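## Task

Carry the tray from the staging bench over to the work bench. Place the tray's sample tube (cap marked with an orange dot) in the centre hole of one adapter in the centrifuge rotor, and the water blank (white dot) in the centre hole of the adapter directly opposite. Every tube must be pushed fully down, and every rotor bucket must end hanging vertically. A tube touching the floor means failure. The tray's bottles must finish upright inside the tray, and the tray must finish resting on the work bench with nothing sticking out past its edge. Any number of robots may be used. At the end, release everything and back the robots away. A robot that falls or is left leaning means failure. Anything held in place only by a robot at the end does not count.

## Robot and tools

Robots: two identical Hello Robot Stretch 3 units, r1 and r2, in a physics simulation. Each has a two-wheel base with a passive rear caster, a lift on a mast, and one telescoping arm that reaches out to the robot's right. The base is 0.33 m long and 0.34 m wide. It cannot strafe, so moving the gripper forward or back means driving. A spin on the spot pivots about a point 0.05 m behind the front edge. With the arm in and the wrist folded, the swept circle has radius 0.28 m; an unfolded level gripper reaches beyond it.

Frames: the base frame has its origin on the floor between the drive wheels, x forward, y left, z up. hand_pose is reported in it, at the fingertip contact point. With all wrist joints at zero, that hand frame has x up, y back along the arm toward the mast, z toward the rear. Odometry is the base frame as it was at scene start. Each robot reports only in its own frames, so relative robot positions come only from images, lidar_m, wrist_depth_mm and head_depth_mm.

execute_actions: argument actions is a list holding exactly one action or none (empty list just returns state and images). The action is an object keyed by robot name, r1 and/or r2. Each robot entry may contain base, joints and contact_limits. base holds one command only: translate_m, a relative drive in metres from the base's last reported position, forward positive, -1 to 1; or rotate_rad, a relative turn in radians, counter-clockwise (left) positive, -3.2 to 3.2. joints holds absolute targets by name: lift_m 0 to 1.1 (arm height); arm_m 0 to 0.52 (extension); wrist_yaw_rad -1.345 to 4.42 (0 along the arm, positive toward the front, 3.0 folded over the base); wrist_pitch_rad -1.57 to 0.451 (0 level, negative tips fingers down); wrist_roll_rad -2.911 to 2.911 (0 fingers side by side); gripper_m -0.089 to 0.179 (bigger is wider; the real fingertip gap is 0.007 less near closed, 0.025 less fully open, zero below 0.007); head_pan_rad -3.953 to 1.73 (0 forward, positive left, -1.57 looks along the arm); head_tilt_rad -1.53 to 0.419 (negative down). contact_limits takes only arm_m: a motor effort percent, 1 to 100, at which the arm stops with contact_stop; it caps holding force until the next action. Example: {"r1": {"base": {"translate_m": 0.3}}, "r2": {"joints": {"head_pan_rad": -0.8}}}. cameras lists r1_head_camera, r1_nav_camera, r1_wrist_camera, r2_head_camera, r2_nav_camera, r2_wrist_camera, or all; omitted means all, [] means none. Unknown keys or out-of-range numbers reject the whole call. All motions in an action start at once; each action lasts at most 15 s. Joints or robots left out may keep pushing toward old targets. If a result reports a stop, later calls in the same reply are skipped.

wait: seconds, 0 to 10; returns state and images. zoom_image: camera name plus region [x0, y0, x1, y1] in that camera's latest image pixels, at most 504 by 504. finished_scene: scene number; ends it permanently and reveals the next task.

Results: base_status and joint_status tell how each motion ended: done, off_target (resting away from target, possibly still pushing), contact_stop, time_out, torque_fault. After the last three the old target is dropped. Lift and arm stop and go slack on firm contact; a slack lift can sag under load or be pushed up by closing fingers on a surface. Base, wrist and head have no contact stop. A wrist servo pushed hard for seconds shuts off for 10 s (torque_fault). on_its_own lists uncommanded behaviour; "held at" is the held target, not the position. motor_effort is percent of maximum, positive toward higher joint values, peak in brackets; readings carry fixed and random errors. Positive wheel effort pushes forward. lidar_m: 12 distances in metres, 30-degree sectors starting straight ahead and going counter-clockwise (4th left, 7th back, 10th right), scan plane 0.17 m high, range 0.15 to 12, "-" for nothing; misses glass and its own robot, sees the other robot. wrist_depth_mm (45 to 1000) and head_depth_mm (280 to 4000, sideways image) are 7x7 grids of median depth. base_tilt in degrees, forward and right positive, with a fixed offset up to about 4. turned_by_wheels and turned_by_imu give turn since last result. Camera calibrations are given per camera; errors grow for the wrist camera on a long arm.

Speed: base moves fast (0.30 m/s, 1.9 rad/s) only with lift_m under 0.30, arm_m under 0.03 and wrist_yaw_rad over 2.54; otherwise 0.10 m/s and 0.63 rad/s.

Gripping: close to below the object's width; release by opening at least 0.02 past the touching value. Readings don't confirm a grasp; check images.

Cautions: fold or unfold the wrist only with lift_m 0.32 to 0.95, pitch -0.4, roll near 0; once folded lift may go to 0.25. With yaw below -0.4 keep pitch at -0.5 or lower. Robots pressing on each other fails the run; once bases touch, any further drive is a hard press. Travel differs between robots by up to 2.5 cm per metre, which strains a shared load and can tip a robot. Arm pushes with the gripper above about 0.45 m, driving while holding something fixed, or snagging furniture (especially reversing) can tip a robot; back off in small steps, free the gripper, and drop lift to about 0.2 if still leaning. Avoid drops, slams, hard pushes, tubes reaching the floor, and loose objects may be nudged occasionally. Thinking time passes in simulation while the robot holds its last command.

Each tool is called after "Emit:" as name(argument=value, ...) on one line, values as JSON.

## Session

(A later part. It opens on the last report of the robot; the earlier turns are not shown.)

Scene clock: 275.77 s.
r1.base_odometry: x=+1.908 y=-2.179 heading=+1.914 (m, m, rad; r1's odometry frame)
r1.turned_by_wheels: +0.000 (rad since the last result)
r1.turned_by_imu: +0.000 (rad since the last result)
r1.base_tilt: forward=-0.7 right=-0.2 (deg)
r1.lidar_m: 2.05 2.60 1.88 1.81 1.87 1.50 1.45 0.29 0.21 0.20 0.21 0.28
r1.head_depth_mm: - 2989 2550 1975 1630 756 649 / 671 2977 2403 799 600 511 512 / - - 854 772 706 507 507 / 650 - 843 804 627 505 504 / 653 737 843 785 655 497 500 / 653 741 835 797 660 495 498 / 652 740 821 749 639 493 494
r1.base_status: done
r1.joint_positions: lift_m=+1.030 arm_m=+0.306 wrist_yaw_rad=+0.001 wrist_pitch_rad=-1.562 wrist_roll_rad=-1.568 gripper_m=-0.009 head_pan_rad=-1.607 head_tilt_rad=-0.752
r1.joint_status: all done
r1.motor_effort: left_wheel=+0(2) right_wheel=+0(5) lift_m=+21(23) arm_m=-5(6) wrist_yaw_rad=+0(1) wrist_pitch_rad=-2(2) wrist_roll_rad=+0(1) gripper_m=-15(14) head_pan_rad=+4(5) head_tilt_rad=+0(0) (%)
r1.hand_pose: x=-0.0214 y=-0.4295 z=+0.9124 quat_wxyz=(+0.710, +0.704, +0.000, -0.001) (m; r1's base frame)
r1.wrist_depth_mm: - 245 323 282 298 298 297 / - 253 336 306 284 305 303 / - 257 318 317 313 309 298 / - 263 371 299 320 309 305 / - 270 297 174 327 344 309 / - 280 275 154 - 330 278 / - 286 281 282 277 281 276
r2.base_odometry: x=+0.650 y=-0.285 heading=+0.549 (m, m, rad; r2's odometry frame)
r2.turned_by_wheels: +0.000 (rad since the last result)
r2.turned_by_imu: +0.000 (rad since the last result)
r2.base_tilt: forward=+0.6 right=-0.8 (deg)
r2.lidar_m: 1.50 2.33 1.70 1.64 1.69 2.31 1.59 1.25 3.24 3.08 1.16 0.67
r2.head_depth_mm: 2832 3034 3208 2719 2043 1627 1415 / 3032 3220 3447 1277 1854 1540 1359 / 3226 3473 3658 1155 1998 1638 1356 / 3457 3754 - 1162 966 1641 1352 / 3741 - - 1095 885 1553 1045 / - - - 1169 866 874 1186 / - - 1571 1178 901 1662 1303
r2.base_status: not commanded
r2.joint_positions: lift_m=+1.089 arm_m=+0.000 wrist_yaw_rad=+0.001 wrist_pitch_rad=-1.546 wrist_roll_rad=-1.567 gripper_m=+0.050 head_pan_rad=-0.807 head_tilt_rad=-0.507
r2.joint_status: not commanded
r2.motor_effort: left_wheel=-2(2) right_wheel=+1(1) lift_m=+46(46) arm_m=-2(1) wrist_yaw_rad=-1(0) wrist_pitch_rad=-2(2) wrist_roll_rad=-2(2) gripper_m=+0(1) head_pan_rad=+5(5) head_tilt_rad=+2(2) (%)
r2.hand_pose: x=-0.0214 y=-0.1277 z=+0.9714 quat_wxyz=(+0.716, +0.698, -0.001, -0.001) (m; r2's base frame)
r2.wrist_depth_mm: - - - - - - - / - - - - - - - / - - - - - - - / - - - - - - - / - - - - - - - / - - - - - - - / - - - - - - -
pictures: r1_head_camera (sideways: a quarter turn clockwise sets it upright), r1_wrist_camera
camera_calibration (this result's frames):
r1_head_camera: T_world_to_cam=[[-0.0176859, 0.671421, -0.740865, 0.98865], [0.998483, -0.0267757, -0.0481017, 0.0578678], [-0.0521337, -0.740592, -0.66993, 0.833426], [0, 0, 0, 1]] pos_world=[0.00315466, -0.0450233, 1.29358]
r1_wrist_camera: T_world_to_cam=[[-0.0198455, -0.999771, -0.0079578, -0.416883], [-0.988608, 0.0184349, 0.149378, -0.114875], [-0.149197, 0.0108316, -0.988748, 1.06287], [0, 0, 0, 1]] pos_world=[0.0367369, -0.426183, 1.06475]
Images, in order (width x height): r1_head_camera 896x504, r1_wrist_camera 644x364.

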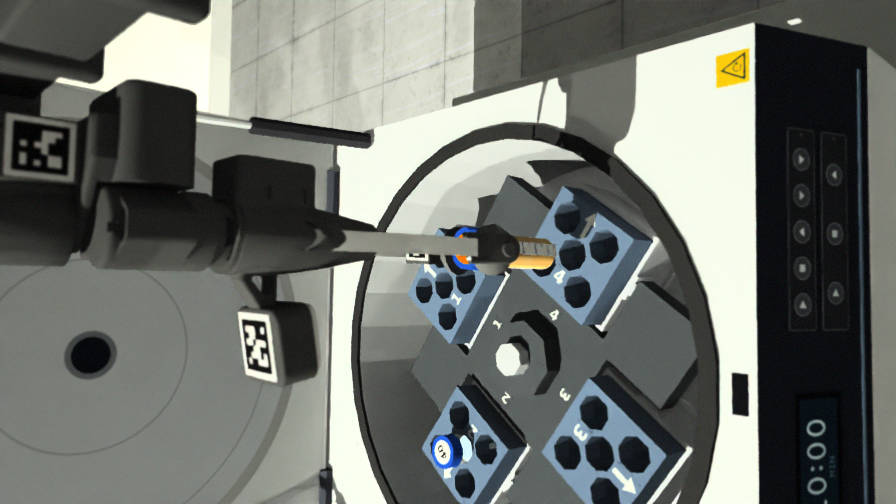

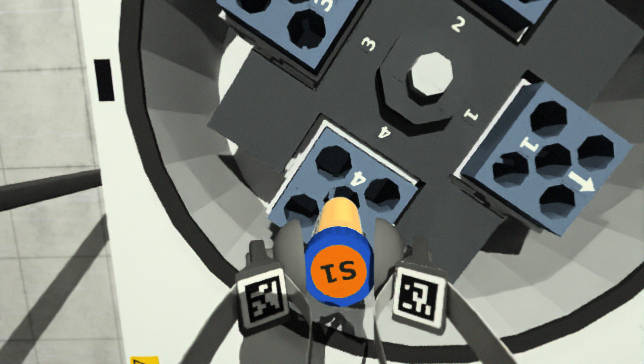

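Emit:
execute_actions(actions=[{"r1":{"joints":{"arm_m":0.311,"lift_m":0.975}}}], cameras=["r1_wrist_camera","r1_head_camera"])

Scene clock: 278.50 s.
r1.base_odometry: x=+1.908 y=-2.179 heading=+1.914 (m, m, rad; r1's odometry frame)
r1.turned_by_wheels: +0.000 (rad since the last result)
r1.turned_by_imu: +0.000 (rad since the last result)
r1.base_tilt: forward=-0.7 right=-0.3 (deg)
r1.lidar_m: 2.06 2.60 1.89 1.81 1.86 1.51 1.45 0.29 0.21 0.20 0.21 0.28
r1.head_depth_mm: 2631 - 2352 1983 1626 756 650 / 639 - 2416 799 600 510 512 / 638 - 855 774 706 507 507 / 645 - - 779 626 504 504 / 655 744 825 782 654 496 501 / 652 741 826 795 660 495 498 / 652 741 823 748 640 492 495
r1.base_status: not commanded
r1.joint_positions: lift_m=+0.975 arm_m=+0.311 wrist_yaw_rad=+0.001 wrist_pitch_rad=-1.562 wrist_roll_rad=-1.568 gripper_m=-0.009 head_pan_rad=-1.607 head_tilt_rad=-0.752
r1.joint_status: all done
r1.motor_effort: left_wheel=+0(2) right_wheel=+0(0) lift_m=+21(24) arm_m=+5(5) wrist_yaw_rad=+0(1) wrist_pitch_rad=-3(2) wrist_roll_rad=+0(0) gripper_m=-14(14) head_pan_rad=+5(5) head_tilt_rad=+1(1) (%)
r1.hand_pose: x=-0.0214 y=-0.4338 z=+0.8574 quat_wxyz=(+0.710, +0.704, +0.000, -0.001) (m; r1's base frame)
r1.wrist_depth_mm: 192 246 254 251 231 248 245 / 195 251 258 255 234 253 250 / 204 242 261 260 258 256 232 / 209 226 350 242 262 260 239 / 214 213 281 187 270 274 253 / - 217 234 154 - 307 277 / - 223 220 263 274 271 239
r2.base_odometry: x=+0.650 y=-0.285 heading=+0.549 (m, m, rad; r2's odometry frame)
r2.turned_by_wheels: +0.000 (rad since the last result)
r2.turned_by_imu: +0.000 (rad since the last result)
r2.base_tilt: forward=+0.6 right=-0.9 (deg)
r2.lidar_m: 1.50 2.33 1.70 1.63 1.69 2.31 1.58 1.25 3.23 3.08 1.16 0.67
r2.head_depth_mm: 2832 3047 3263 2751 2032 1641 1419 / 3058 3230 3460 1272 1850 1534 1348 / 3205 3492 3758 1159 1997 1640 1359 / 3503 3730 - 1157 964 1627 1361 / 3827 - - 1090 883 1553 1050 / - - - 1169 866 875 1181 / - - 1569 1183 903 1662 1303
r2.base_status: not commanded
r2.joint_positions: lift_m=+1.089 arm_m=+0.000 wrist_yaw_rad=+0.001 wrist_pitch_rad=-1.546 wrist_roll_rad=-1.567 gripper_m=+0.050 head_pan_rad=-0.807 head_tilt_rad=-0.507
r2.joint_status: not commanded
r2.motor_effort: left_wheel=-2(2) right_wheel=+1(1) lift_m=+46(47) arm_m=-1(1) wrist_yaw_rad=+0(0) wrist_pitch_rad=-2(2) wrist_roll_rad=-2(2) gripper_m=+1(0) head_pan_rad=+5(5) head_tilt_rad=+1(2) (%)
r2.hand_pose: x=-0.0214 y=-0.1277 z=+0.9714 quat_wxyz=(+0.716, +0.698, -0.001, -0.001) (m; r2's base frame)
r2.wrist_depth_mm: - - - - - - - / - - - - - - - / - - - - - - - / - - - - - - - / - - - - - - - / - - - - - - - / - - - - - - -
pictures: r1_head_camera (sideways: a quarter turn clockwise sets it upright), r1_wrist_camera
camera_calibration (this result's frames):
r1_head_camera: T_world_to_cam=[[-0.0176859, 0.671421, -0.740865, 0.98865], [0.998483, -0.0267757, -0.0481017, 0.0578678], [-0.0521337, -0.740592, -0.66993, 0.833426], [0, 0, 0, 1]] pos_world=[0.00315466, -0.0450233, 1.29358]
r1_wrist_camera: T_world_to_cam=[[-0.0198455, -0.999771, -0.00795792, -0.421526], [-0.988608, 0.018435, 0.149378, -0.106582], [-0.149197, 0.0108317, -0.988748, 1.00854], [0, 0, 0, 1]] pos_world=[0.0367369, -0.430389, 1.00976]
Images, in order (width x height): r1_head_camera 896x504, r1_wrist_camera 644x364.

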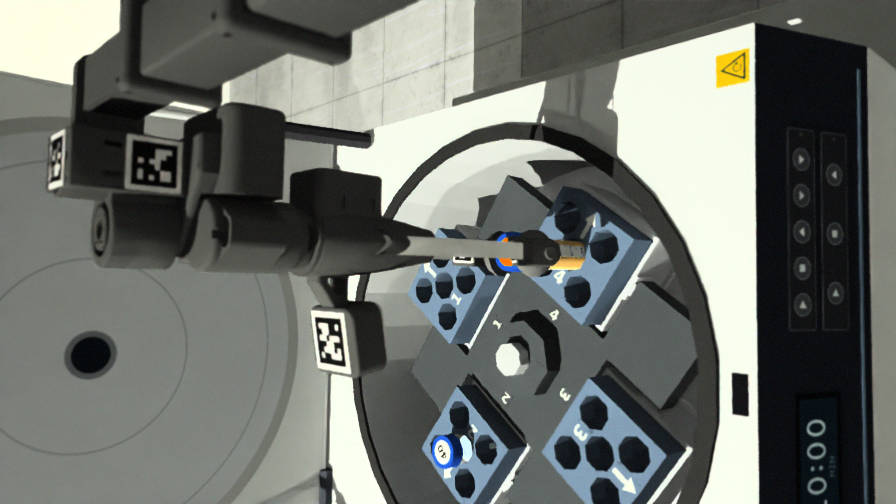

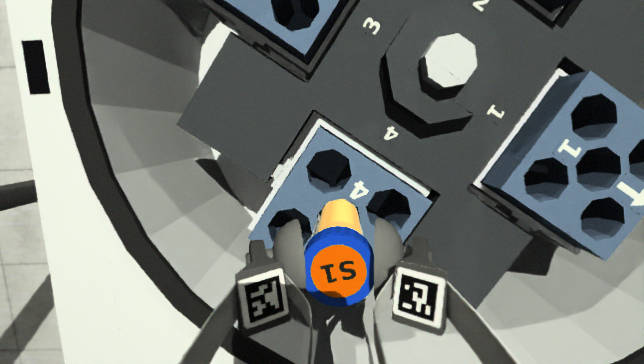

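Emit:
execute_actions(actions=[{"r1":{"joints":{"lift_m":0.915}}}], cameras=["r1_wrist_camera","r1_head_camera"])

Emit:
execute_actions(actions=[{"r1":{"joints":{"gripper_m":0.05}}}], cameras=[])

Emit:
execute_actions(actions=[{"r1":{"joints":{"lift_m":0.97}}}], cameras=["r1_wrist_camera","r1_head_camera"])

Scene clock: 281.07 s.
r1.base_odometry: x=+1.908 y=-2.179 heading=+1.914 (m, m, rad; r1's odometry frame)
r1.turned_by_wheels: +0.000 (rad since the last result)
r1.turned_by_imu: +0.000 (rad since the last result)
r1.base_tilt: forward=-0.7 right=-0.3 (deg)
r1.lidar_m: 2.06 2.60 1.88 1.81 1.87 1.51 1.45 0.29 0.21 0.20 0.21 0.28
r1.head_depth_mm: 2678 3010 - - 1554 529 564 / 661 737 - 761 598 510 512 / 657 719 - 770 706 506 507 / 657 732 - 765 625 504 504 / 654 744 842 755 652 498 500 / 653 741 832 787 661 495 497 / 650 739 821 756 628 493 494
r1.base_status: not commanded
r1.joint_positions: lift_m=+0.915 arm_m=+0.311 wrist_yaw_rad=+0.001 wrist_pitch_rad=-1.562 wrist_roll_rad=-1.568 gripper_m=-0.009 head_pan_rad=-1.607 head_tilt_rad=-0.752
r1.joint_status: all done
r1.motor_effort: left_wheel=-1(1) right_wheel=+1(1) lift_m=+21(23) arm_m=+5(5) wrist_yaw_rad=-1(2) wrist_pitch_rad=-2(2) wrist_roll_rad=+0(1) gripper_m=-16(14) head_pan_rad=+5(4) head_tilt_rad=+1(1) (%)
r1.hand_pose: x=-0.0214 y=-0.4338 z=+0.7974 quat_wxyz=(+0.710, +0.704, +0.000, -0.001) (m; r1's base frame)
r1.wrist_depth_mm: 182 241 196 194 176 161 191 / 181 220 198 197 179 176 193 / 176 210 204 204 201 200 188 / 167 225 213 193 205 207 180 / 156 204 259 182 201 209 183 / 150 181 228 153 - 215 248 / 158 161 209 224 276 246 239
r2.base_odometry: x=+0.650 y=-0.285 heading=+0.549 (m, m, rad; r2's odometry frame)
r2.turned_by_wheels: +0.000 (rad since the last result)
r2.turned_by_imu: +0.000 (rad since the last result)
r2.base_tilt: forward=+0.8 right=-0.8 (deg)
r2.lidar_m: 1.50 2.33 1.70 1.64 1.70 2.31 1.58 1.25 3.22 3.08 1.16 0.67
r2.head_depth_mm: 2776 3046 3218 2750 2049 1629 1414 / 3050 3250 3406 1273 1845 1545 1352 / 3263 3531 3699 1154 1997 1640 1356 / 3512 3785 - 1162 967 1621 1362 / 3780 - - 1099 885 1555 1044 / - - - 1179 865 873 1192 / - - 1567 1179 902 1649 1301
r2.base_status: not commanded
r2.joint_positions: lift_m=+1.089 arm_m=+0.000 wrist_yaw_rad=+0.001 wrist_pitch_rad=-1.546 wrist_roll_rad=-1.567 gripper_m=+0.050 head_pan_rad=-0.807 head_tilt_rad=-0.507
r2.joint_status: not commanded
r2.motor_effort: left_wheel=-2(2) right_wheel=+1(1) lift_m=+46(46) arm_m=-1(1) wrist_yaw_rad=+0(1) wrist_pitch_rad=-2(2) wrist_roll_rad=-2(2) gripper_m=+0(0) head_pan_rad=+5(5) head_tilt_rad=+2(2) (%)
r2.hand_pose: x=-0.0214 y=-0.1277 z=+0.9714 quat_wxyz=(+0.716, +0.698, -0.001, -0.001) (m; r2's base frame)
r2.wrist_depth_mm: - - - - - - - / - - - - - - - / - - - - - - - / - - - - - - - / - - - - - - - / - - - - - - - / - - - - - - -
pictures: r1_head_camera (sideways: a quarter turn clockwise sets it upright), r1_wrist_camera
camera_calibration (this result's frames):
r1_head_camera: T_world_to_cam=[[-0.0176858, 0.671421, -0.740865, 0.98865], [0.998483, -0.0267759, -0.0481017, 0.0578678], [-0.0521338, -0.740592, -0.66993, 0.833426], [0, 0, 0, 1]] pos_world=[0.00315465, -0.0450233, 1.29358]
r1_wrist_camera: T_world_to_cam=[[-0.0198432, -0.999774, -0.00767653, -0.422317], [-0.988608, 0.0184747, 0.149372, -0.0975952], [-0.149197, 0.0105531, -0.988751, 0.949087], [0, 0, 0, 1]] pos_world=[0.0367369, -0.430435, 0.949747]
Images, in order (width x height): r1_head_camera 896x504, r1_wrist_camera 644x364.

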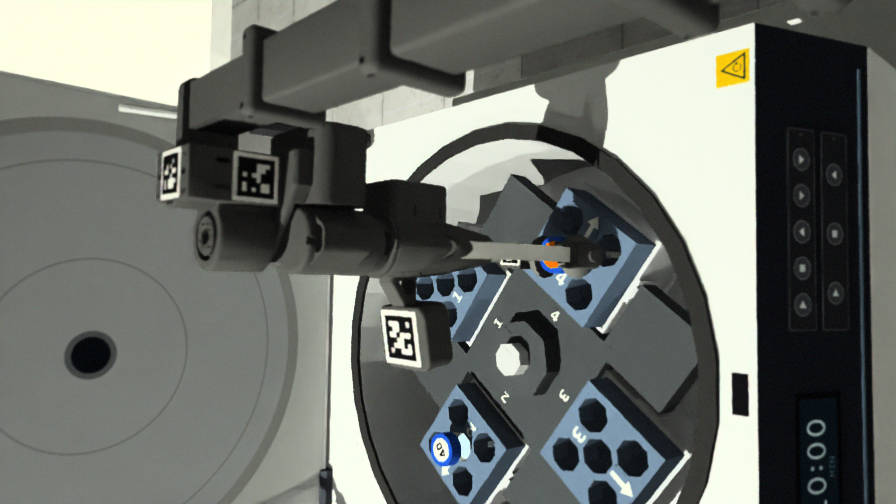

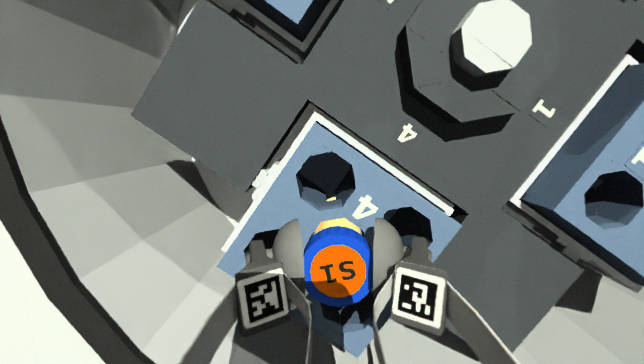

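Scene clock: 282.17 s.
r1.base_odometry: x=+1.908 y=-2.179 heading=+1.914 (m, m, rad; r1's odometry frame)
r1.turned_by_wheels: +0.000 (rad since the last result)
r1.turned_by_imu: +0.000 (rad since the last result)
r1.base_tilt: forward=-0.7 right=-0.3 (deg)
r1.lidar_m: 2.06 2.60 1.88 1.81 1.87 1.50 1.44 0.29 0.21 0.20 0.21 0.28
r1.head_depth_mm: 2662 2998 - - 1556 528 564 / 661 735 - 761 600 510 511 / 658 720 - 774 706 506 507 / 656 730 - 763 625 504 504 / 654 745 841 755 653 497 501 / 653 743 831 784 661 495 498 / 651 741 822 755 628 493 494
r1.base_status: not commanded
r1.joint_positions: lift_m=+0.915 arm_m=+0.311 wrist_yaw_rad=+0.001 wrist_pitch_rad=-1.562 wrist_roll_rad=-1.568 gripper_m=+0.050 head_pan_rad=-1.607 head_tilt_rad=-0.752
r1.joint_status: all done
r1.motor_effort: left_wheel=+0(1) right_wheel=+0(1) lift_m=+21(21) arm_m=+4(4) wrist_yaw_rad=-1(0) wrist_pitch_rad=-3(2) wrist_roll_rad=-1(0) gripper_m=+0(78) head_pan_rad=+5(4) head_tilt_rad=+1(1) (%)
r1.hand_pose: x=-0.0214 y=-0.4338 z=+0.7974 quat_wxyz=(+0.710, +0.704, +0.000, -0.001) (m; r1's base frame)
r1.wrist_depth_mm: 181 241 195 192 174 161 190 / 180 220 198 198 180 178 195 / 175 210 204 201 202 200 186 / 167 227 214 194 203 203 182 / 156 205 265 182 186 210 182 / 149 181 231 158 - 216 248 / 158 159 209 226 273 233 239
r2.base_odometry: x=+0.650 y=-0.285 heading=+0.549 (m, m, rad; r2's odometry frame)
r2.turned_by_wheels: +0.000 (rad since the last result)
r2.turned_by_imu: +0.000 (rad since the last result)
r2.base_tilt: forward=+0.7 right=-0.8 (deg)
r2.lidar_m: 1.50 2.34 1.70 1.64 1.69 2.31 1.58 1.25 3.22 3.08 1.16 0.67
r2.head_depth_mm: 2844 3014 3227 2729 2029 1623 1412 / 3027 3273 3437 1274 1855 1541 1349 / 3235 3463 3686 1150 1981 1645 1361 / 3443 3790 - 1161 964 1634 1361 / 3792 - - 1095 889 1549 1039 / - - - 1173 864 874 1187 / - - 1559 1182 904 1648 1307
r2.base_status: not commanded
r2.joint_positions: lift_m=+1.089 arm_m=+0.000 wrist_yaw_rad=+0.001 wrist_pitch_rad=-1.546 wrist_roll_rad=-1.567 gripper_m=+0.050 head_pan_rad=-0.807 head_tilt_rad=-0.507
r2.joint_status: not commanded
r2.motor_effort: left_wheel=-1(2) right_wheel=+1(1) lift_m=+46(46) arm_m=-2(2) wrist_yaw_rad=+0(0) wrist_pitch_rad=-2(3) wrist_roll_rad=-2(2) gripper_m=+1(1) head_pan_rad=+5(5) head_tilt_rad=+1(3) (%)
r2.hand_pose: x=-0.0214 y=-0.1277 z=+0.9714 quat_wxyz=(+0.716, +0.698, -0.001, -0.001) (m; r2's base frame)
r2.wrist_depth_mm: - - - - - - - / - - - - - - - / - - - - - - - / - - - - - - - / - - - - - - - / - - - - - - - / - - - - - - -
pictures: none
No camera images: the call's "cameras" was empty. Leave "cameras" out to get every camera's image.

Scene clock: 283.50 s.
r1.base_odometry: x=+1.908 y=-2.179 heading=+1.914 (m, m, rad; r1's odometry frame)
r1.turned_by_wheels: +0.000 (rad since the last result)
r1.turned_by_imu: +0.000 (rad since the last result)
r1.base_tilt: forward=-0.8 right=-0.2 (deg)
r1.lidar_m: 2.06 2.61 1.88 1.81 1.87 1.50 1.45 0.29 0.21 0.20 0.21 0.28
r1.head_depth_mm: 2670 - - 1975 1629 755 649 / 643 - 2411 799 599 509 511 / 637 - 855 774 706 506 507 / 651 - - 794 623 504 504 / 655 744 825 779 652 497 501 / 654 743 831 797 659 495 498 / 652 740 821 755 628 493 495
r1.base_status: not commanded
r1.joint_positions: lift_m=+0.970 arm_m=+0.311 wrist_yaw_rad=+0.001 wrist_pitch_rad=-1.562 wrist_roll_rad=-1.568 gripper_m=+0.050 head_pan_rad=-1.607 head_tilt_rad=-0.752
r1.joint_status: all done
r1.motor_effort: left_wheel=-1(1) right_wheel=+0(0) lift_m=+26(27) arm_m=+5(5) wrist_yaw_rad=-1(1) wrist_pitch_rad=-2(2) wrist_roll_rad=-1(0) gripper_m=+0(1) head_pan_rad=+4(4) head_tilt_rad=+0(1) (%)
r1.hand_pose: x=-0.0214 y=-0.4338 z=+0.8521 quat_wxyz=(+0.710, +0.704, +0.000, -0.001) (m; r1's base frame)
r1.wrist_depth_mm: 187 247 248 245 226 241 241 / 191 251 253 252 230 247 243 / 197 242 257 257 254 256 228 / 201 226 335 235 260 257 234 / 209 208 276 212 265 270 241 / 215 211 233 270 - 308 272 / - 217 215 264 285 270 240
r2.base_odometry: x=+0.650 y=-0.285 heading=+0.549 (m, m, rad; r2's odometry frame)
r2.turned_by_wheels: +0.000 (rad since the last result)
r2.turned_by_imu: +0.000 (rad since the last result)
r2.base_tilt: forward=+0.6 right=-0.9 (deg)
r2.lidar_m: 1.50 2.33 1.70 1.63 1.70 2.32 1.58 1.25 3.21 3.08 1.16 0.66
r2.head_depth_mm: 2850 3020 3250 2754 2044 1623 1413 / 2995 3221 3402 1274 1846 1547 1356 / 3219 3478 3684 1155 1979 1639 1356 / 3444 3743 - 1153 967 1639 1365 / 3739 - - 1102 885 1559 1048 / - - - 1171 866 873 1178 / - - 1570 1180 900 1657 1302
r2.base_status: not commanded
r2.joint_positions: lift_m=+1.089 arm_m=+0.000 wrist_yaw_rad=+0.001 wrist_pitch_rad=-1.546 wrist_roll_rad=-1.567 gripper_m=+0.050 head_pan_rad=-0.807 head_tilt_rad=-0.507
r2.joint_status: not commanded
r2.motor_effort: left_wheel=-2(1) right_wheel=+1(1) lift_m=+46(46) arm_m=-2(1) wrist_yaw_rad=+1(0) wrist_pitch_rad=-2(3) wrist_roll_rad=-2(2) gripper_m=+1(0) head_pan_rad=+5(5) head_tilt_rad=+2(2) (%)
r2.hand_pose: x=-0.0214 y=-0.1277 z=+0.9714 quat_wxyz=(+0.716, +0.698, -0.001, -0.001) (m; r2's base frame)
r2.wrist_depth_mm: - - - - - - - / - - - - - - - / - - - - - - - / - - - - - - - / - - - - - - - / - - - - - - - / - - - - - - -
pictures: r1_head_camera (sideways: a quarter turn clockwise sets it upright), r1_wrist_camera
camera_calibration (this result's frames):
r1_head_camera: T_world_to_cam=[[-0.0176858, 0.671421, -0.740865, 0.98865], [0.998483, -0.0267759, -0.0481017, 0.0578678], [-0.0521338, -0.740592, -0.66993, 0.833426], [0, 0, 0, 1]] pos_world=[0.00315465, -0.0450233, 1.29358]
r1_wrist_camera: T_world_to_cam=[[-0.0198453, -0.999774, -0.00767653, -0.421897], [-0.988608, 0.0184768, 0.149372, -0.105771], [-0.149196, 0.0105534, -0.988751, 1.00321], [0, 0, 0, 1]] pos_world=[0.0367369, -0.430435, 1.00449]
Images, in order (width x height): r1_head_camera 896x504, r1_wrist_camera 644x364.

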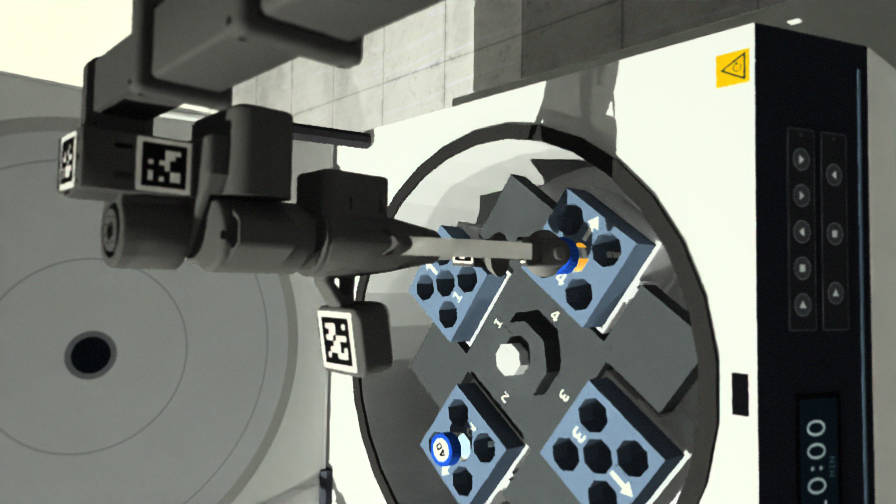

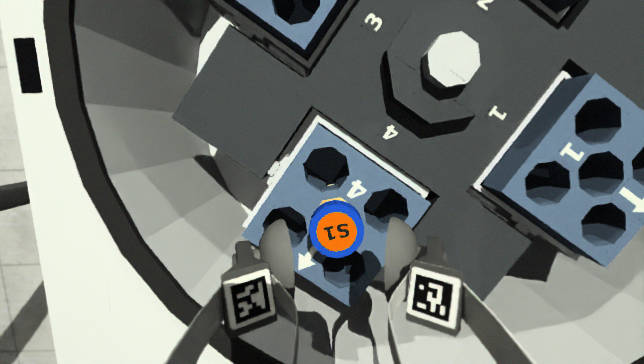

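Emit:
execute_actions(actions=[{"r1":{"joints":{"gripper_m":-0.01}}}], cameras=[])

Emit:
execute_actions(actions=[{"r1":{"joints":{"lift_m":0.936}}}], cameras=[])

Emit:
execute_actions(actions=[{"r1":{"joints":{"lift_m":1.09}}}], cameras=["r1_wrist_camera","r1_head_camera"])

Scene clock: 285.90 s.
r1.base_odometry: x=+1.908 y=-2.179 heading=+1.914 (m, m, rad; r1's odometry frame)
r1.turned_by_wheels: +0.000 (rad since the last result)
r1.turned_by_imu: +0.000 (rad since the last result)
r1.base_tilt: forward=-0.7 right=-0.3 (deg)
r1.lidar_m: 2.06 2.60 1.89 1.81 1.87 1.51 1.45 0.29 0.21 0.20 0.21 0.28
r1.head_depth_mm: 2677 - - 1989 1626 756 649 / 643 - 2419 798 598 510 512 / 636 - 852 773 706 506 508 / 651 - - 788 621 504 505 / 655 744 825 782 652 497 501 / 653 742 830 797 659 495 497 / 651 737 821 757 629 493 495
r1.base_status: not commanded
r1.joint_positions: lift_m=+0.970 arm_m=+0.311 wrist_yaw_rad=+0.001 wrist_pitch_rad=-1.562 wrist_roll_rad=-1.568 gripper_m=-0.010 head_pan_rad=-1.607 head_tilt_rad=-0.752
r1.joint_status: all done
r1.motor_effort: left_wheel=-1(0) right_wheel=+0(0) lift_m=+26(26) arm_m=+5(4) wrist_yaw_rad=+0(1) wrist_pitch_rad=-3(2) wrist_roll_rad=-1(0) gripper_m=-4(79) head_pan_rad=+4(5) head_tilt_rad=+1(0) (%)
r1.hand_pose: x=-0.0214 y=-0.4338 z=+0.8521 quat_wxyz=(+0.710, +0.704, +0.000, -0.001) (m; r1's base frame)
r1.wrist_depth_mm: 187 246 247 245 227 241 242 / 192 251 251 253 231 246 247 / 196 243 256 256 254 251 227 / 202 229 337 237 261 256 234 / 209 208 276 239 264 268 242 / 214 212 247 - 272 306 275 / - 219 216 255 279 277 238
r2.base_odometry: x=+0.650 y=-0.285 heading=+0.549 (m, m, rad; r2's odometry frame)
r2.turned_by_wheels: +0.000 (rad since the last result)
r2.turned_by_imu: +0.000 (rad since the last result)
r2.base_tilt: forward=+0.7 right=-0.8 (deg)
r2.lidar_m: 1.50 2.33 1.70 1.64 1.70 2.32 1.58 1.25 3.20 3.08 1.16 0.67
r2.head_depth_mm: 2813 3004 3243 2745 2036 1621 1422 / 3019 3229 3441 1271 1848 1543 1355 / 3247 3506 3674 1158 1985 1637 1358 / 3422 3784 - 1161 962 1637 1361 / 3798 - - 1097 886 1556 1037 / - - - 1172 869 875 1183 / - - 1568 1178 903 1659 1303
r2.base_status: not commanded
r2.joint_positions: lift_m=+1.089 arm_m=+0.000 wrist_yaw_rad=+0.001 wrist_pitch_rad=-1.546 wrist_roll_rad=-1.567 gripper_m=+0.050 head_pan_rad=-0.807 head_tilt_rad=-0.507
r2.joint_status: not commanded
r2.motor_effort: left_wheel=-2(2) right_wheel=+1(1) lift_m=+46(46) arm_m=-1(1) wrist_yaw_rad=+0(1) wrist_pitch_rad=-2(2) wrist_roll_rad=-2(2) gripper_m=+0(1) head_pan_rad=+5(5) head_tilt_rad=+2(2) (%)
r2.hand_pose: x=-0.0214 y=-0.1277 z=+0.9714 quat_wxyz=(+0.716, +0.698, -0.001, -0.001) (m; r2's base frame)
r2.wrist_depth_mm: - - - - - - - / - - - - - - - / - - - - - - - / - - - - - - - / - - - - - - - / - - - - - - - / - - - - - - -
pictures: none
No camera images: the call's "cameras" was empty. Leave "cameras" out to get every camera's image.

Scene clock: 287.13 s.
r1.base_odometry: x=+1.908 y=-2.179 heading=+1.914 (m, m, rad; r1's odometry frame)
r1.turned_by_wheels: +0.000 (rad since the last result)
r1.turned_by_imu: +0.000 (rad since the last result)
r1.base_tilt: forward=-0.7 right=-0.3 (deg)
r1.lidar_m: 2.05 2.60 1.88 1.81 1.88 1.51 1.45 0.29 0.21 0.20 0.21 0.28
r1.head_depth_mm: 2641 2932 - 1889 1614 743 649 / 661 - 2309 774 600 509 511 / 657 - - 770 707 506 507 / 657 718 - 765 623 505 504 / 654 743 841 761 652 497 501 / 652 742 830 786 661 496 498 / 651 739 822 756 627 493 495
r1.base_status: not commanded
r1.joint_positions: lift_m=+0.939 arm_m=+0.311 wrist_yaw_rad=+0.001 wrist_pitch_rad=-1.566 wrist_roll_rad=-1.568 gripper_m=-0.010 head_pan_rad=-1.607 head_tilt_rad=-0.752
r1.joint_status: lift_m contact_stop (moved -0.031 of -0.034)
r1.on_its_own: lift_m is slack since a contact_stop, until your next command for it
r1.motor_effort: left_wheel=-2(2) right_wheel=+1(0) lift_m=+22(25) arm_m=+4(5) wrist_yaw_rad=-1(1) wrist_pitch_rad=+0(2) wrist_roll_rad=+0(0) gripper_m=-4(4) head_pan_rad=+4(5) head_tilt_rad=+0(0) (%)
r1.hand_pose: x=-0.0214 y=-0.4328 z=+0.8212 quat_wxyz=(+0.709, +0.706, +0.000, -0.001) (m; r1's base frame)
r1.wrist_depth_mm: 179 245 220 217 197 194 211 / 179 233 222 221 203 200 215 / 175 227 228 225 226 225 204 / 168 225 314 207 228 228 210 / 172 204 264 208 233 235 211 / 181 181 238 - 241 241 270 / 186 185 206 251 274 259 241
r2.base_odometry: x=+0.650 y=-0.285 heading=+0.549 (m, m, rad; r2's odometry frame)
r2.turned_by_wheels: +0.000 (rad since the last result)
r2.turned_by_imu: +0.000 (rad since the last result)
r2.base_tilt: forward=+0.7 right=-0.7 (deg)
r2.lidar_m: 1.50 2.33 1.69 1.64 1.69 2.32 1.58 1.25 3.21 3.09 1.16 0.67
r2.head_depth_mm: 2844 3047 3269 2742 2054 1631 1425 / 3016 3196 3452 1279 1853 1553 1349 / 3243 3468 3669 1151 1992 1631 1359 / 3455 3781 - 1159 963 1631 1366 / 3767 - - 1100 888 1549 1044 / - - - 1177 863 873 1187 / - - 1573 1183 902 1658 1306
r2.base_status: not commanded
r2.joint_positions: lift_m=+1.089 arm_m=+0.000 wrist_yaw_rad=+0.001 wrist_pitch_rad=-1.546 wrist_roll_rad=-1.567 gripper_m=+0.050 head_pan_rad=-0.807 head_tilt_rad=-0.507
r2.joint_status: not commanded
r2.motor_effort: left_wheel=-1(1) right_wheel=+1(1) lift_m=+47(46) arm_m=-1(1) wrist_yaw_rad=+0(1) wrist_pitch_rad=-2(2) wrist_roll_rad=-2(2) gripper_m=+1(0) head_pan_rad=+5(5) head_tilt_rad=+2(2) (%)
r2.hand_pose: x=-0.0214 y=-0.1277 z=+0.9714 quat_wxyz=(+0.716, +0.698, -0.001, -0.001) (m; r2's base frame)
r2.wrist_depth_mm: - - - - - - - / - - - - - - - / - - - - - - - / - - - - - - - / - - - - - - - / - - - - - - - / - - - - - - -
pictures: none
No camera images: the call's "cameras" was empty. Leave "cameras" out to get every camera's image.

not run: a stop came earlier in this reply.

Same height as the other tube.

Emit:
execute_actions(actions=[{"r1":{"joints":{"lift_m":1.05}}}], cameras=["r1_wrist_camera"])

Emit:
execute_actions(actions=[{"r1":{"base":{"translate_m":0.5},"joints":{"arm_m":0.0}}}], cameras=["r1_nav_camera","r1_head_camera"])

Scene clock: 290.07 s.
r1.base_odometry: x=+1.908 y=-2.179 heading=+1.914 (m, m, rad; r1's odometry frame)
r1.turned_by_wheels: +0.000 (rad since the last result)
r1.turned_by_imu: +0.000 (rad since the last result)
r1.base_tilt: forward=-0.7 right=-0.3 (deg)
r1.lidar_m: 2.06 2.61 1.88 1.81 1.87 1.51 1.45 0.29 0.21 0.20 0.21 0.28
r1.head_depth_mm: 2759 3032 2525 1973 1626 757 648 / 637 2913 2423 797 598 509 511 / - 734 849 775 705 507 508 / 645 - 842 794 626 504 504 / 654 729 844 781 653 497 501 / 652 741 838 798 661 495 498 / 652 739 821 755 629 493 495
r1.base_status: not commanded
r1.joint_positions: lift_m=+1.050 arm_m=+0.311 wrist_yaw_rad=+0.001 wrist_pitch_rad=-1.564 wrist_roll_rad=-1.568 gripper_m=-0.010 head_pan_rad=-1.607 head_tilt_rad=-0.752
r1.joint_status: all done
r1.motor_effort: left_wheel=+0(1) right_wheel=+1(1) lift_m=+27(30) arm_m=+4(4) wrist_yaw_rad=-1(1) wrist_pitch_rad=-1(1) wrist_roll_rad=-1(0) gripper_m=-4(4) head_pan_rad=+4(4) head_tilt_rad=+1(0) (%)
r1.hand_pose: x=-0.0214 y=-0.4332 z=+0.9322 quat_wxyz=(+0.709, +0.705, +0.000, -0.001) (m; r1's base frame)
r1.wrist_depth_mm: - 264 336 294 316 315 320 / - 273 344 327 307 327 326 / - 279 336 332 330 311 337 / - 286 371 316 339 320 320 / - 290 314 320 349 373 314 / - 300 297 - 375 331 293 / - 308 305 305 302 299 296
r2.base_odometry: x=+0.650 y=-0.285 heading=+0.549 (m, m, rad; r2's odometry frame)
r2.turned_by_wheels: +0.000 (rad since the last result)
r2.turned_by_imu: +0.000 (rad since the last result)
r2.base_tilt: forward=+0.6 right=-0.7 (deg)
r2.lidar_m: 1.50 2.34 1.70 1.63 1.70 2.31 1.58 1.25 3.22 3.08 1.16 0.67
r2.head_depth_mm: 2859 2992 3265 2739 2038 1630 1411 / 3036 3224 3480 1274 1851 1528 1348 / 3277 3516 3718 1156 1984 1648 1354 / 3435 3728 - 1158 969 1652 1369 / 3757 - - 1093 885 1560 1038 / - - - 1174 867 873 1190 / - - 1584 1175 902 1643 1307
r2.base_status: not commanded
r2.joint_positions: lift_m=+1.089 arm_m=+0.000 wrist_yaw_rad=+0.001 wrist_pitch_rad=-1.546 wrist_roll_rad=-1.567 gripper_m=+0.050 head_pan_rad=-0.807 head_tilt_rad=-0.507
r2.joint_status: not commanded
r2.motor_effort: left_wheel=-2(2) right_wheel=+1(1) lift_m=+46(46) arm_m=-1(1) wrist_yaw_rad=+0(0) wrist_pitch_rad=-2(2) wrist_roll_rad=-2(2) gripper_m=-1(0) head_pan_rad=+5(5) head_tilt_rad=+2(2) (%)
r2.hand_pose: x=-0.0214 y=-0.1277 z=+0.9714 quat_wxyz=(+0.716, +0.698, -0.001, -0.001) (m; r2's base frame)
r2.wrist_depth_mm: - - - - - - - / - - - - - - - / - - - - - - - / - - - - - - - / - - - - - - - / - - - - - - - / - - - - - - -
pictures: r1_wrist_camera
camera_calibration (this result's frames):
r1_wrist_camera: T_world_to_cam=[[-0.0198459, -0.999752, -0.0101167, -0.418375], [-0.988608, 0.0181127, 0.14942, -0.117943], [-0.149199, 0.0129668, -0.988722, 1.08338], [0, 0, 0, 1]] pos_world=[0.0367367, -0.430183, 1.08455]
Images, in order (width x height): r1_wrist_camera 644x364.

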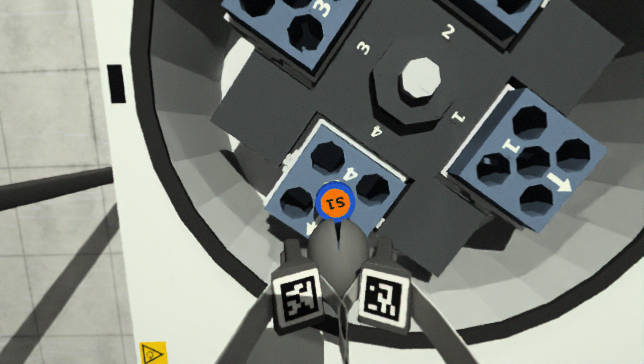

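Scene clock: 296.00 s.
r1.base_odometry: x=+1.740 y=-1.708 heading=+1.914 (m, m, rad; r1's odometry frame)
r1.turned_by_wheels: +0.000 (rad since the last result)
r1.turned_by_imu: +0.003 (rad since the last result)
r1.base_tilt: forward=-0.8 right=-0.3 (deg)
r1.lidar_m: 1.56 2.60 1.89 1.81 1.88 2.03 0.79 0.28 0.20 0.20 0.25 1.23
r1.head_depth_mm: 655 - - - - - 521 / 676 - - - - - 584 / 2649 - - - - - - / 2642 2927 2509 1974 - - - / 2626 2924 2366 1871 1515 1410 1159 / 2624 2919 978 773 650 - - / 2649 2904 970 767 636 - -
r1.base_status: done
r1.joint_positions: lift_m=+1.050 arm_m=+0.000 wrist_yaw_rad=+0.001 wrist_pitch_rad=-1.564 wrist_roll_rad=-1.568 gripper_m=-0.010 head_pan_rad=-1.607 head_tilt_rad=-0.752
r1.joint_status: all done
r1.motor_effort: left_wheel=-1(1) right_wheel=+0(4) lift_m=+26(26) arm_m=-6(5) wrist_yaw_rad=+0(1) wrist_pitch_rad=-1(1) wrist_roll_rad=-1(0) gripper_m=-3(5) head_pan_rad=+4(5) head_tilt_rad=+0(1) (%)
r1.hand_pose: x=-0.0214 y=-0.1231 z=+0.9322 quat_wxyz=(+0.709, +0.705, +0.000, -0.001) (m; r1's base frame)
r1.wrist_depth_mm: - - - - 306 300 299 / - - - - 626 309 318 / - - - - - - - / - - - - 544 538 527 / - - - - 559 547 537 / - - - - 445 410 413 / - - - - 408 318 309
r2.base_odometry: x=+0.650 y=-0.285 heading=+0.549 (m, m, rad; r2's odometry frame)
r2.turned_by_wheels: +0.000 (rad since the last result)
r2.turned_by_imu: +0.000 (rad since the last result)
r2.base_tilt: forward=+0.8 right=-0.8 (deg)
r2.lidar_m: 1.50 2.34 1.70 1.64 1.69 2.31 1.58 1.25 3.20 3.09 1.16 0.66
r2.head_depth_mm: 2860 3030 3255 2759 2043 1631 1423 / 2979 3248 3477 1276 1869 1545 1349 / 3225 3515 3716 1157 1981 1651 1357 / 3497 3742 - 1160 964 1641 1363 / 3760 - - 1098 885 1558 1044 / - - - 1169 867 873 1189 / - - 1574 1175 903 1653 1305
r2.base_status: not commanded
r2.joint_positions: lift_m=+1.089 arm_m=+0.000 wrist_yaw_rad=+0.001 wrist_pitch_rad=-1.546 wrist_roll_rad=-1.567 gripper_m=+0.050 head_pan_rad=-0.807 head_tilt_rad=-0.507
r2.joint_status: not commanded
r2.motor_effort: left_wheel=-2(2) right_wheel=+1(1) lift_m=+46(46) arm_m=-1(1) wrist_yaw_rad=+0(1) wrist_pitch_rad=-2(2) wrist_roll_rad=-2(2) gripper_m=+0(2) head_pan_rad=+5(4) head_tilt_rad=+2(3) (%)
r2.hand_pose: x=-0.0214 y=-0.1277 z=+0.9714 quat_wxyz=(+0.716, +0.698, -0.001, -0.001) (m; r2's base frame)
r2.wrist_depth_mm: - - - - - - - / - - - - - - - / - - - - - - - / - - - - - - - / - - - - - - - / - - - - - - - / - - - - - - -
pictures: r1_head_camera (sideways: a quarter turn clockwise sets it upright), r1_nav_camera (sideways: a quarter turn counterclockwise sets it upright)
camera_calibration (this result's frames):
r1_head_camera: T_world_to_cam=[[-0.0176859, 0.671421, -0.740865, 0.98865], [0.998483, -0.0267757, -0.0481017, 0.0578678], [-0.0521337, -0.740592, -0.66993, 0.833426], [0, 0, 0, 1]] pos_world=[0.00315466, -0.0450233, 1.29358]
r1_nav_camera: T_world_to_cam=[[-0.0377646, -0.678038, 0.734056, -0.914788], [-0.999265, 0.0207988, -0.0321971, 0.0999945], [0.00656336, -0.734733, -0.678325, 0.843395], [0, 0, 0, 1]] pos_world=[0.0598389, -0.00267038, 1.24682]
Images, in order (width x height): r1_head_camera 896x504, r1_nav_camera 672x504.

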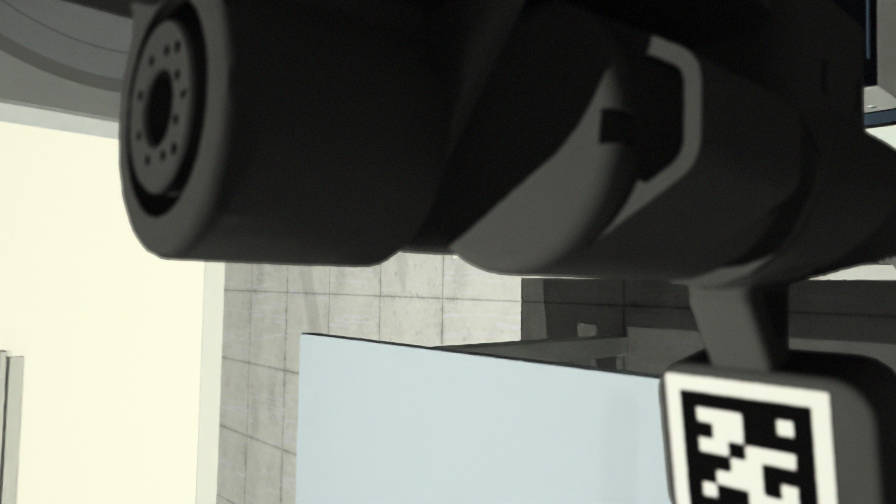

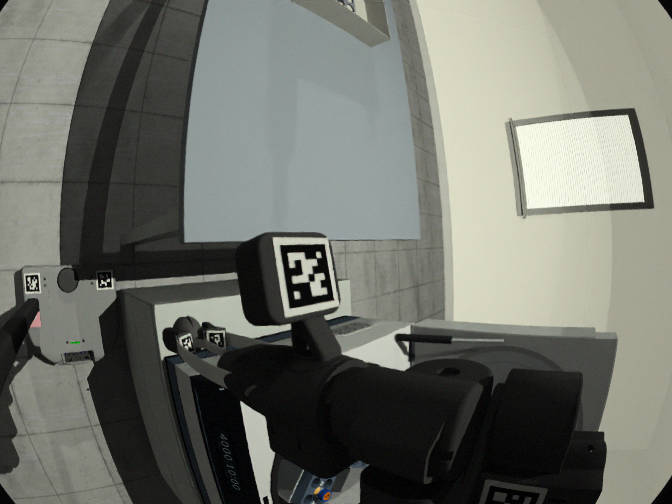

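Emit:
execute_actions(actions=[{"r1":{"base":{"translate_m":0.4},"joints":{"head_pan_rad":-2.3,"head_tilt_rad":-0.5}}}], cameras=["r1_nav_camera","r1_head_camera","r2_head_camera"])

Scene clock: 301.93 s.
r1.base_odometry: x=+1.606 y=-1.332 heading=+1.914 (m, m, rad; r1's odometry frame)
r1.turned_by_wheels: +0.000 (rad since the last result)
r1.turned_by_imu: +0.002 (rad since the last result)
r1.base_tilt: forward=-0.7 right=-0.3 (deg)
r1.lidar_m: 1.16 2.60 1.89 1.82 1.88 2.45 0.77 0.34 0.36 0.87 0.90 1.23
r1.head_depth_mm: 2320 2462 2589 - - - 798 / 1054 1130 - - - - 778 / 932 1018 - - - 900 554 / 855 926 - - - - 537 / 807 870 - - - - - / 2944 3171 - - - - - / 2750 2967 - - - - -
r1.base_status: done
r1.joint_positions: lift_m=+1.050 arm_m=+0.000 wrist_yaw_rad=+0.001 wrist_pitch_rad=-1.564 wrist_roll_rad=-1.568 gripper_m=-0.010 head_pan_rad=-2.293 head_tilt_rad=-0.508
r1.joint_status: all done
r1.motor_effort: left_wheel=-1(3) right_wheel=+1(3) lift_m=+26(26) arm_m=-5(6) wrist_yaw_rad=+0(0) wrist_pitch_rad=-1(1) wrist_roll_rad=-1(0) gripper_m=-4(4) head_pan_rad=-5(56) head_tilt_rad=+2(18) (%)
r1.hand_pose: x=-0.0214 y=-0.1231 z=+0.9322 quat_wxyz=(+0.709, +0.705, +0.000, -0.001) (m; r1's base frame)
r1.wrist_depth_mm: - - - - 304 301 299 / - - - - 317 312 306 / - - - - 317 315 313 / - - - - 322 324 317 / - - - - 335 329 329 / - - - - 340 339 338 / - - - - 355 345 348
r2.base_odometry: x=+0.650 y=-0.285 heading=+0.549 (m, m, rad; r2's odometry frame)
r2.turned_by_wheels: +0.000 (rad since the last result)
r2.turned_by_imu: +0.000 (rad since the last result)
r2.base_tilt: forward=+0.7 right=-0.8 (deg)
r2.lidar_m: 1.50 2.33 1.70 1.63 1.70 2.30 1.58 1.25 3.20 3.08 1.16 0.67
r2.head_depth_mm: 2824 3046 3217 2777 2039 1625 1412 / 3032 3255 3473 1268 1845 1538 1362 / 3254 3485 3677 1148 2003 1634 1356 / 3456 3780 - 1153 965 1636 1365 / 3766 - - 1095 885 1564 1042 / 3782 - 2159 1174 862 873 1187 / - - 1561 1177 900 1666 1306
r2.base_status: not commanded
r2.joint_positions: lift_m=+1.089 arm_m=+0.000 wrist_yaw_rad=+0.001 wrist_pitch_rad=-1.546 wrist_roll_rad=-1.567 gripper_m=+0.050 head_pan_rad=-0.807 head_tilt_rad=-0.507
r2.joint_status: not commanded
r2.motor_effort: left_wheel=-2(2) right_wheel=+1(1) lift_m=+46(46) arm_m=-1(1) wrist_yaw_rad=-1(0) wrist_pitch_rad=-2(2) wrist_roll_rad=-2(2) gripper_m=+0(1) head_pan_rad=+5(5) head_tilt_rad=+2(3) (%)
r2.hand_pose: x=-0.0214 y=-0.1277 z=+0.9714 quat_wxyz=(+0.716, +0.698, -0.001, -0.001) (m; r2's base frame)
r2.wrist_depth_mm: - - - - - - - / - - - - - - - / - - - - - - - / - - - - - - - / - - - - - - - / - - - - - - - / - - - - - - -
pictures: r1_head_camera (sideways: a quarter turn clockwise sets it upright), r1_nav_camera (sideways: a quarter turn counterclockwise sets it upright), r2_head_camera (sideways: a quarter turn clockwise sets it upright)
camera_calibration (this result's frames):
r1_head_camera: T_world_to_cam=[[0.280315, 0.38131, -0.880923, 1.16943], [0.747582, -0.662372, -0.0488246, 0.0603549], [-0.602117, -0.644876, -0.470734, 0.577632], [0, 0, 0, 1]] pos_world=[-0.0251283, -0.0334382, 1.30504]
r1_nav_camera: T_world_to_cam=[[-0.328323, -0.352334, 0.876393, -1.09858], [-0.764684, 0.643813, -0.0276431, 0.0926443], [-0.554494, -0.679239, -0.480802, 0.58985], [0, 0, 0, 1]] pos_world=[0.0372228, -0.0460627, 1.24895]
r2_head_camera: T_world_to_cam=[[-0.296621, 0.351048, -0.888134, 1.17091], [0.744744, 0.667182, 0.0149824, -0.0220932], [0.597807, -0.656988, -0.459341, 0.547021], [0, 0, 0, 1]] pos_world=[0.036756, -0.0369174, 1.29152]
Images, in order (width x height): r1_head_camera 896x504, r1_nav_camera 672x504, r2_head_camera 896x504.

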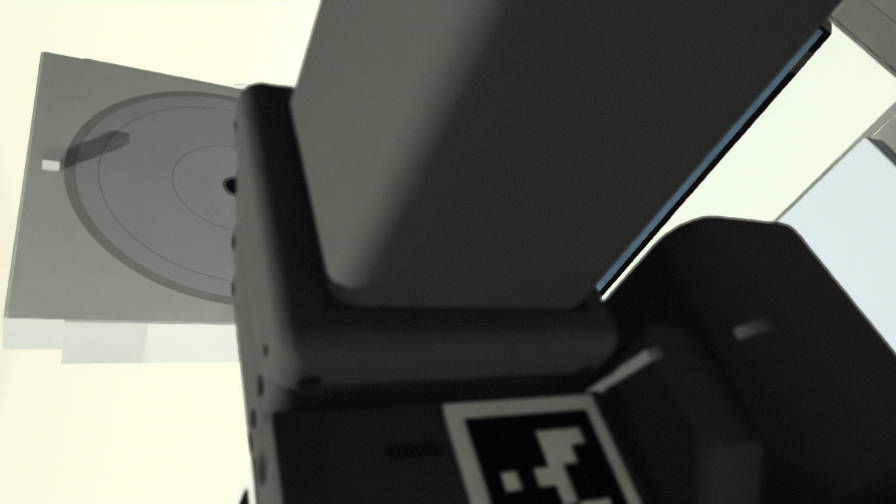

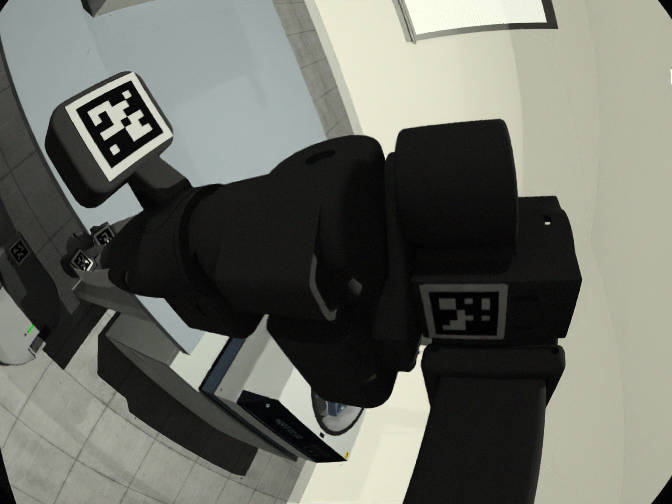

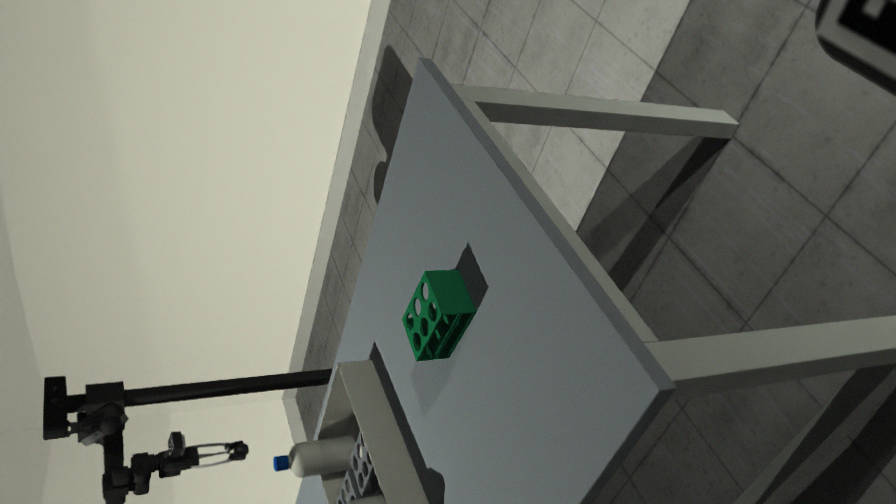

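Emit:
finished_scene(scene=1)

The scene is finished: the task was done.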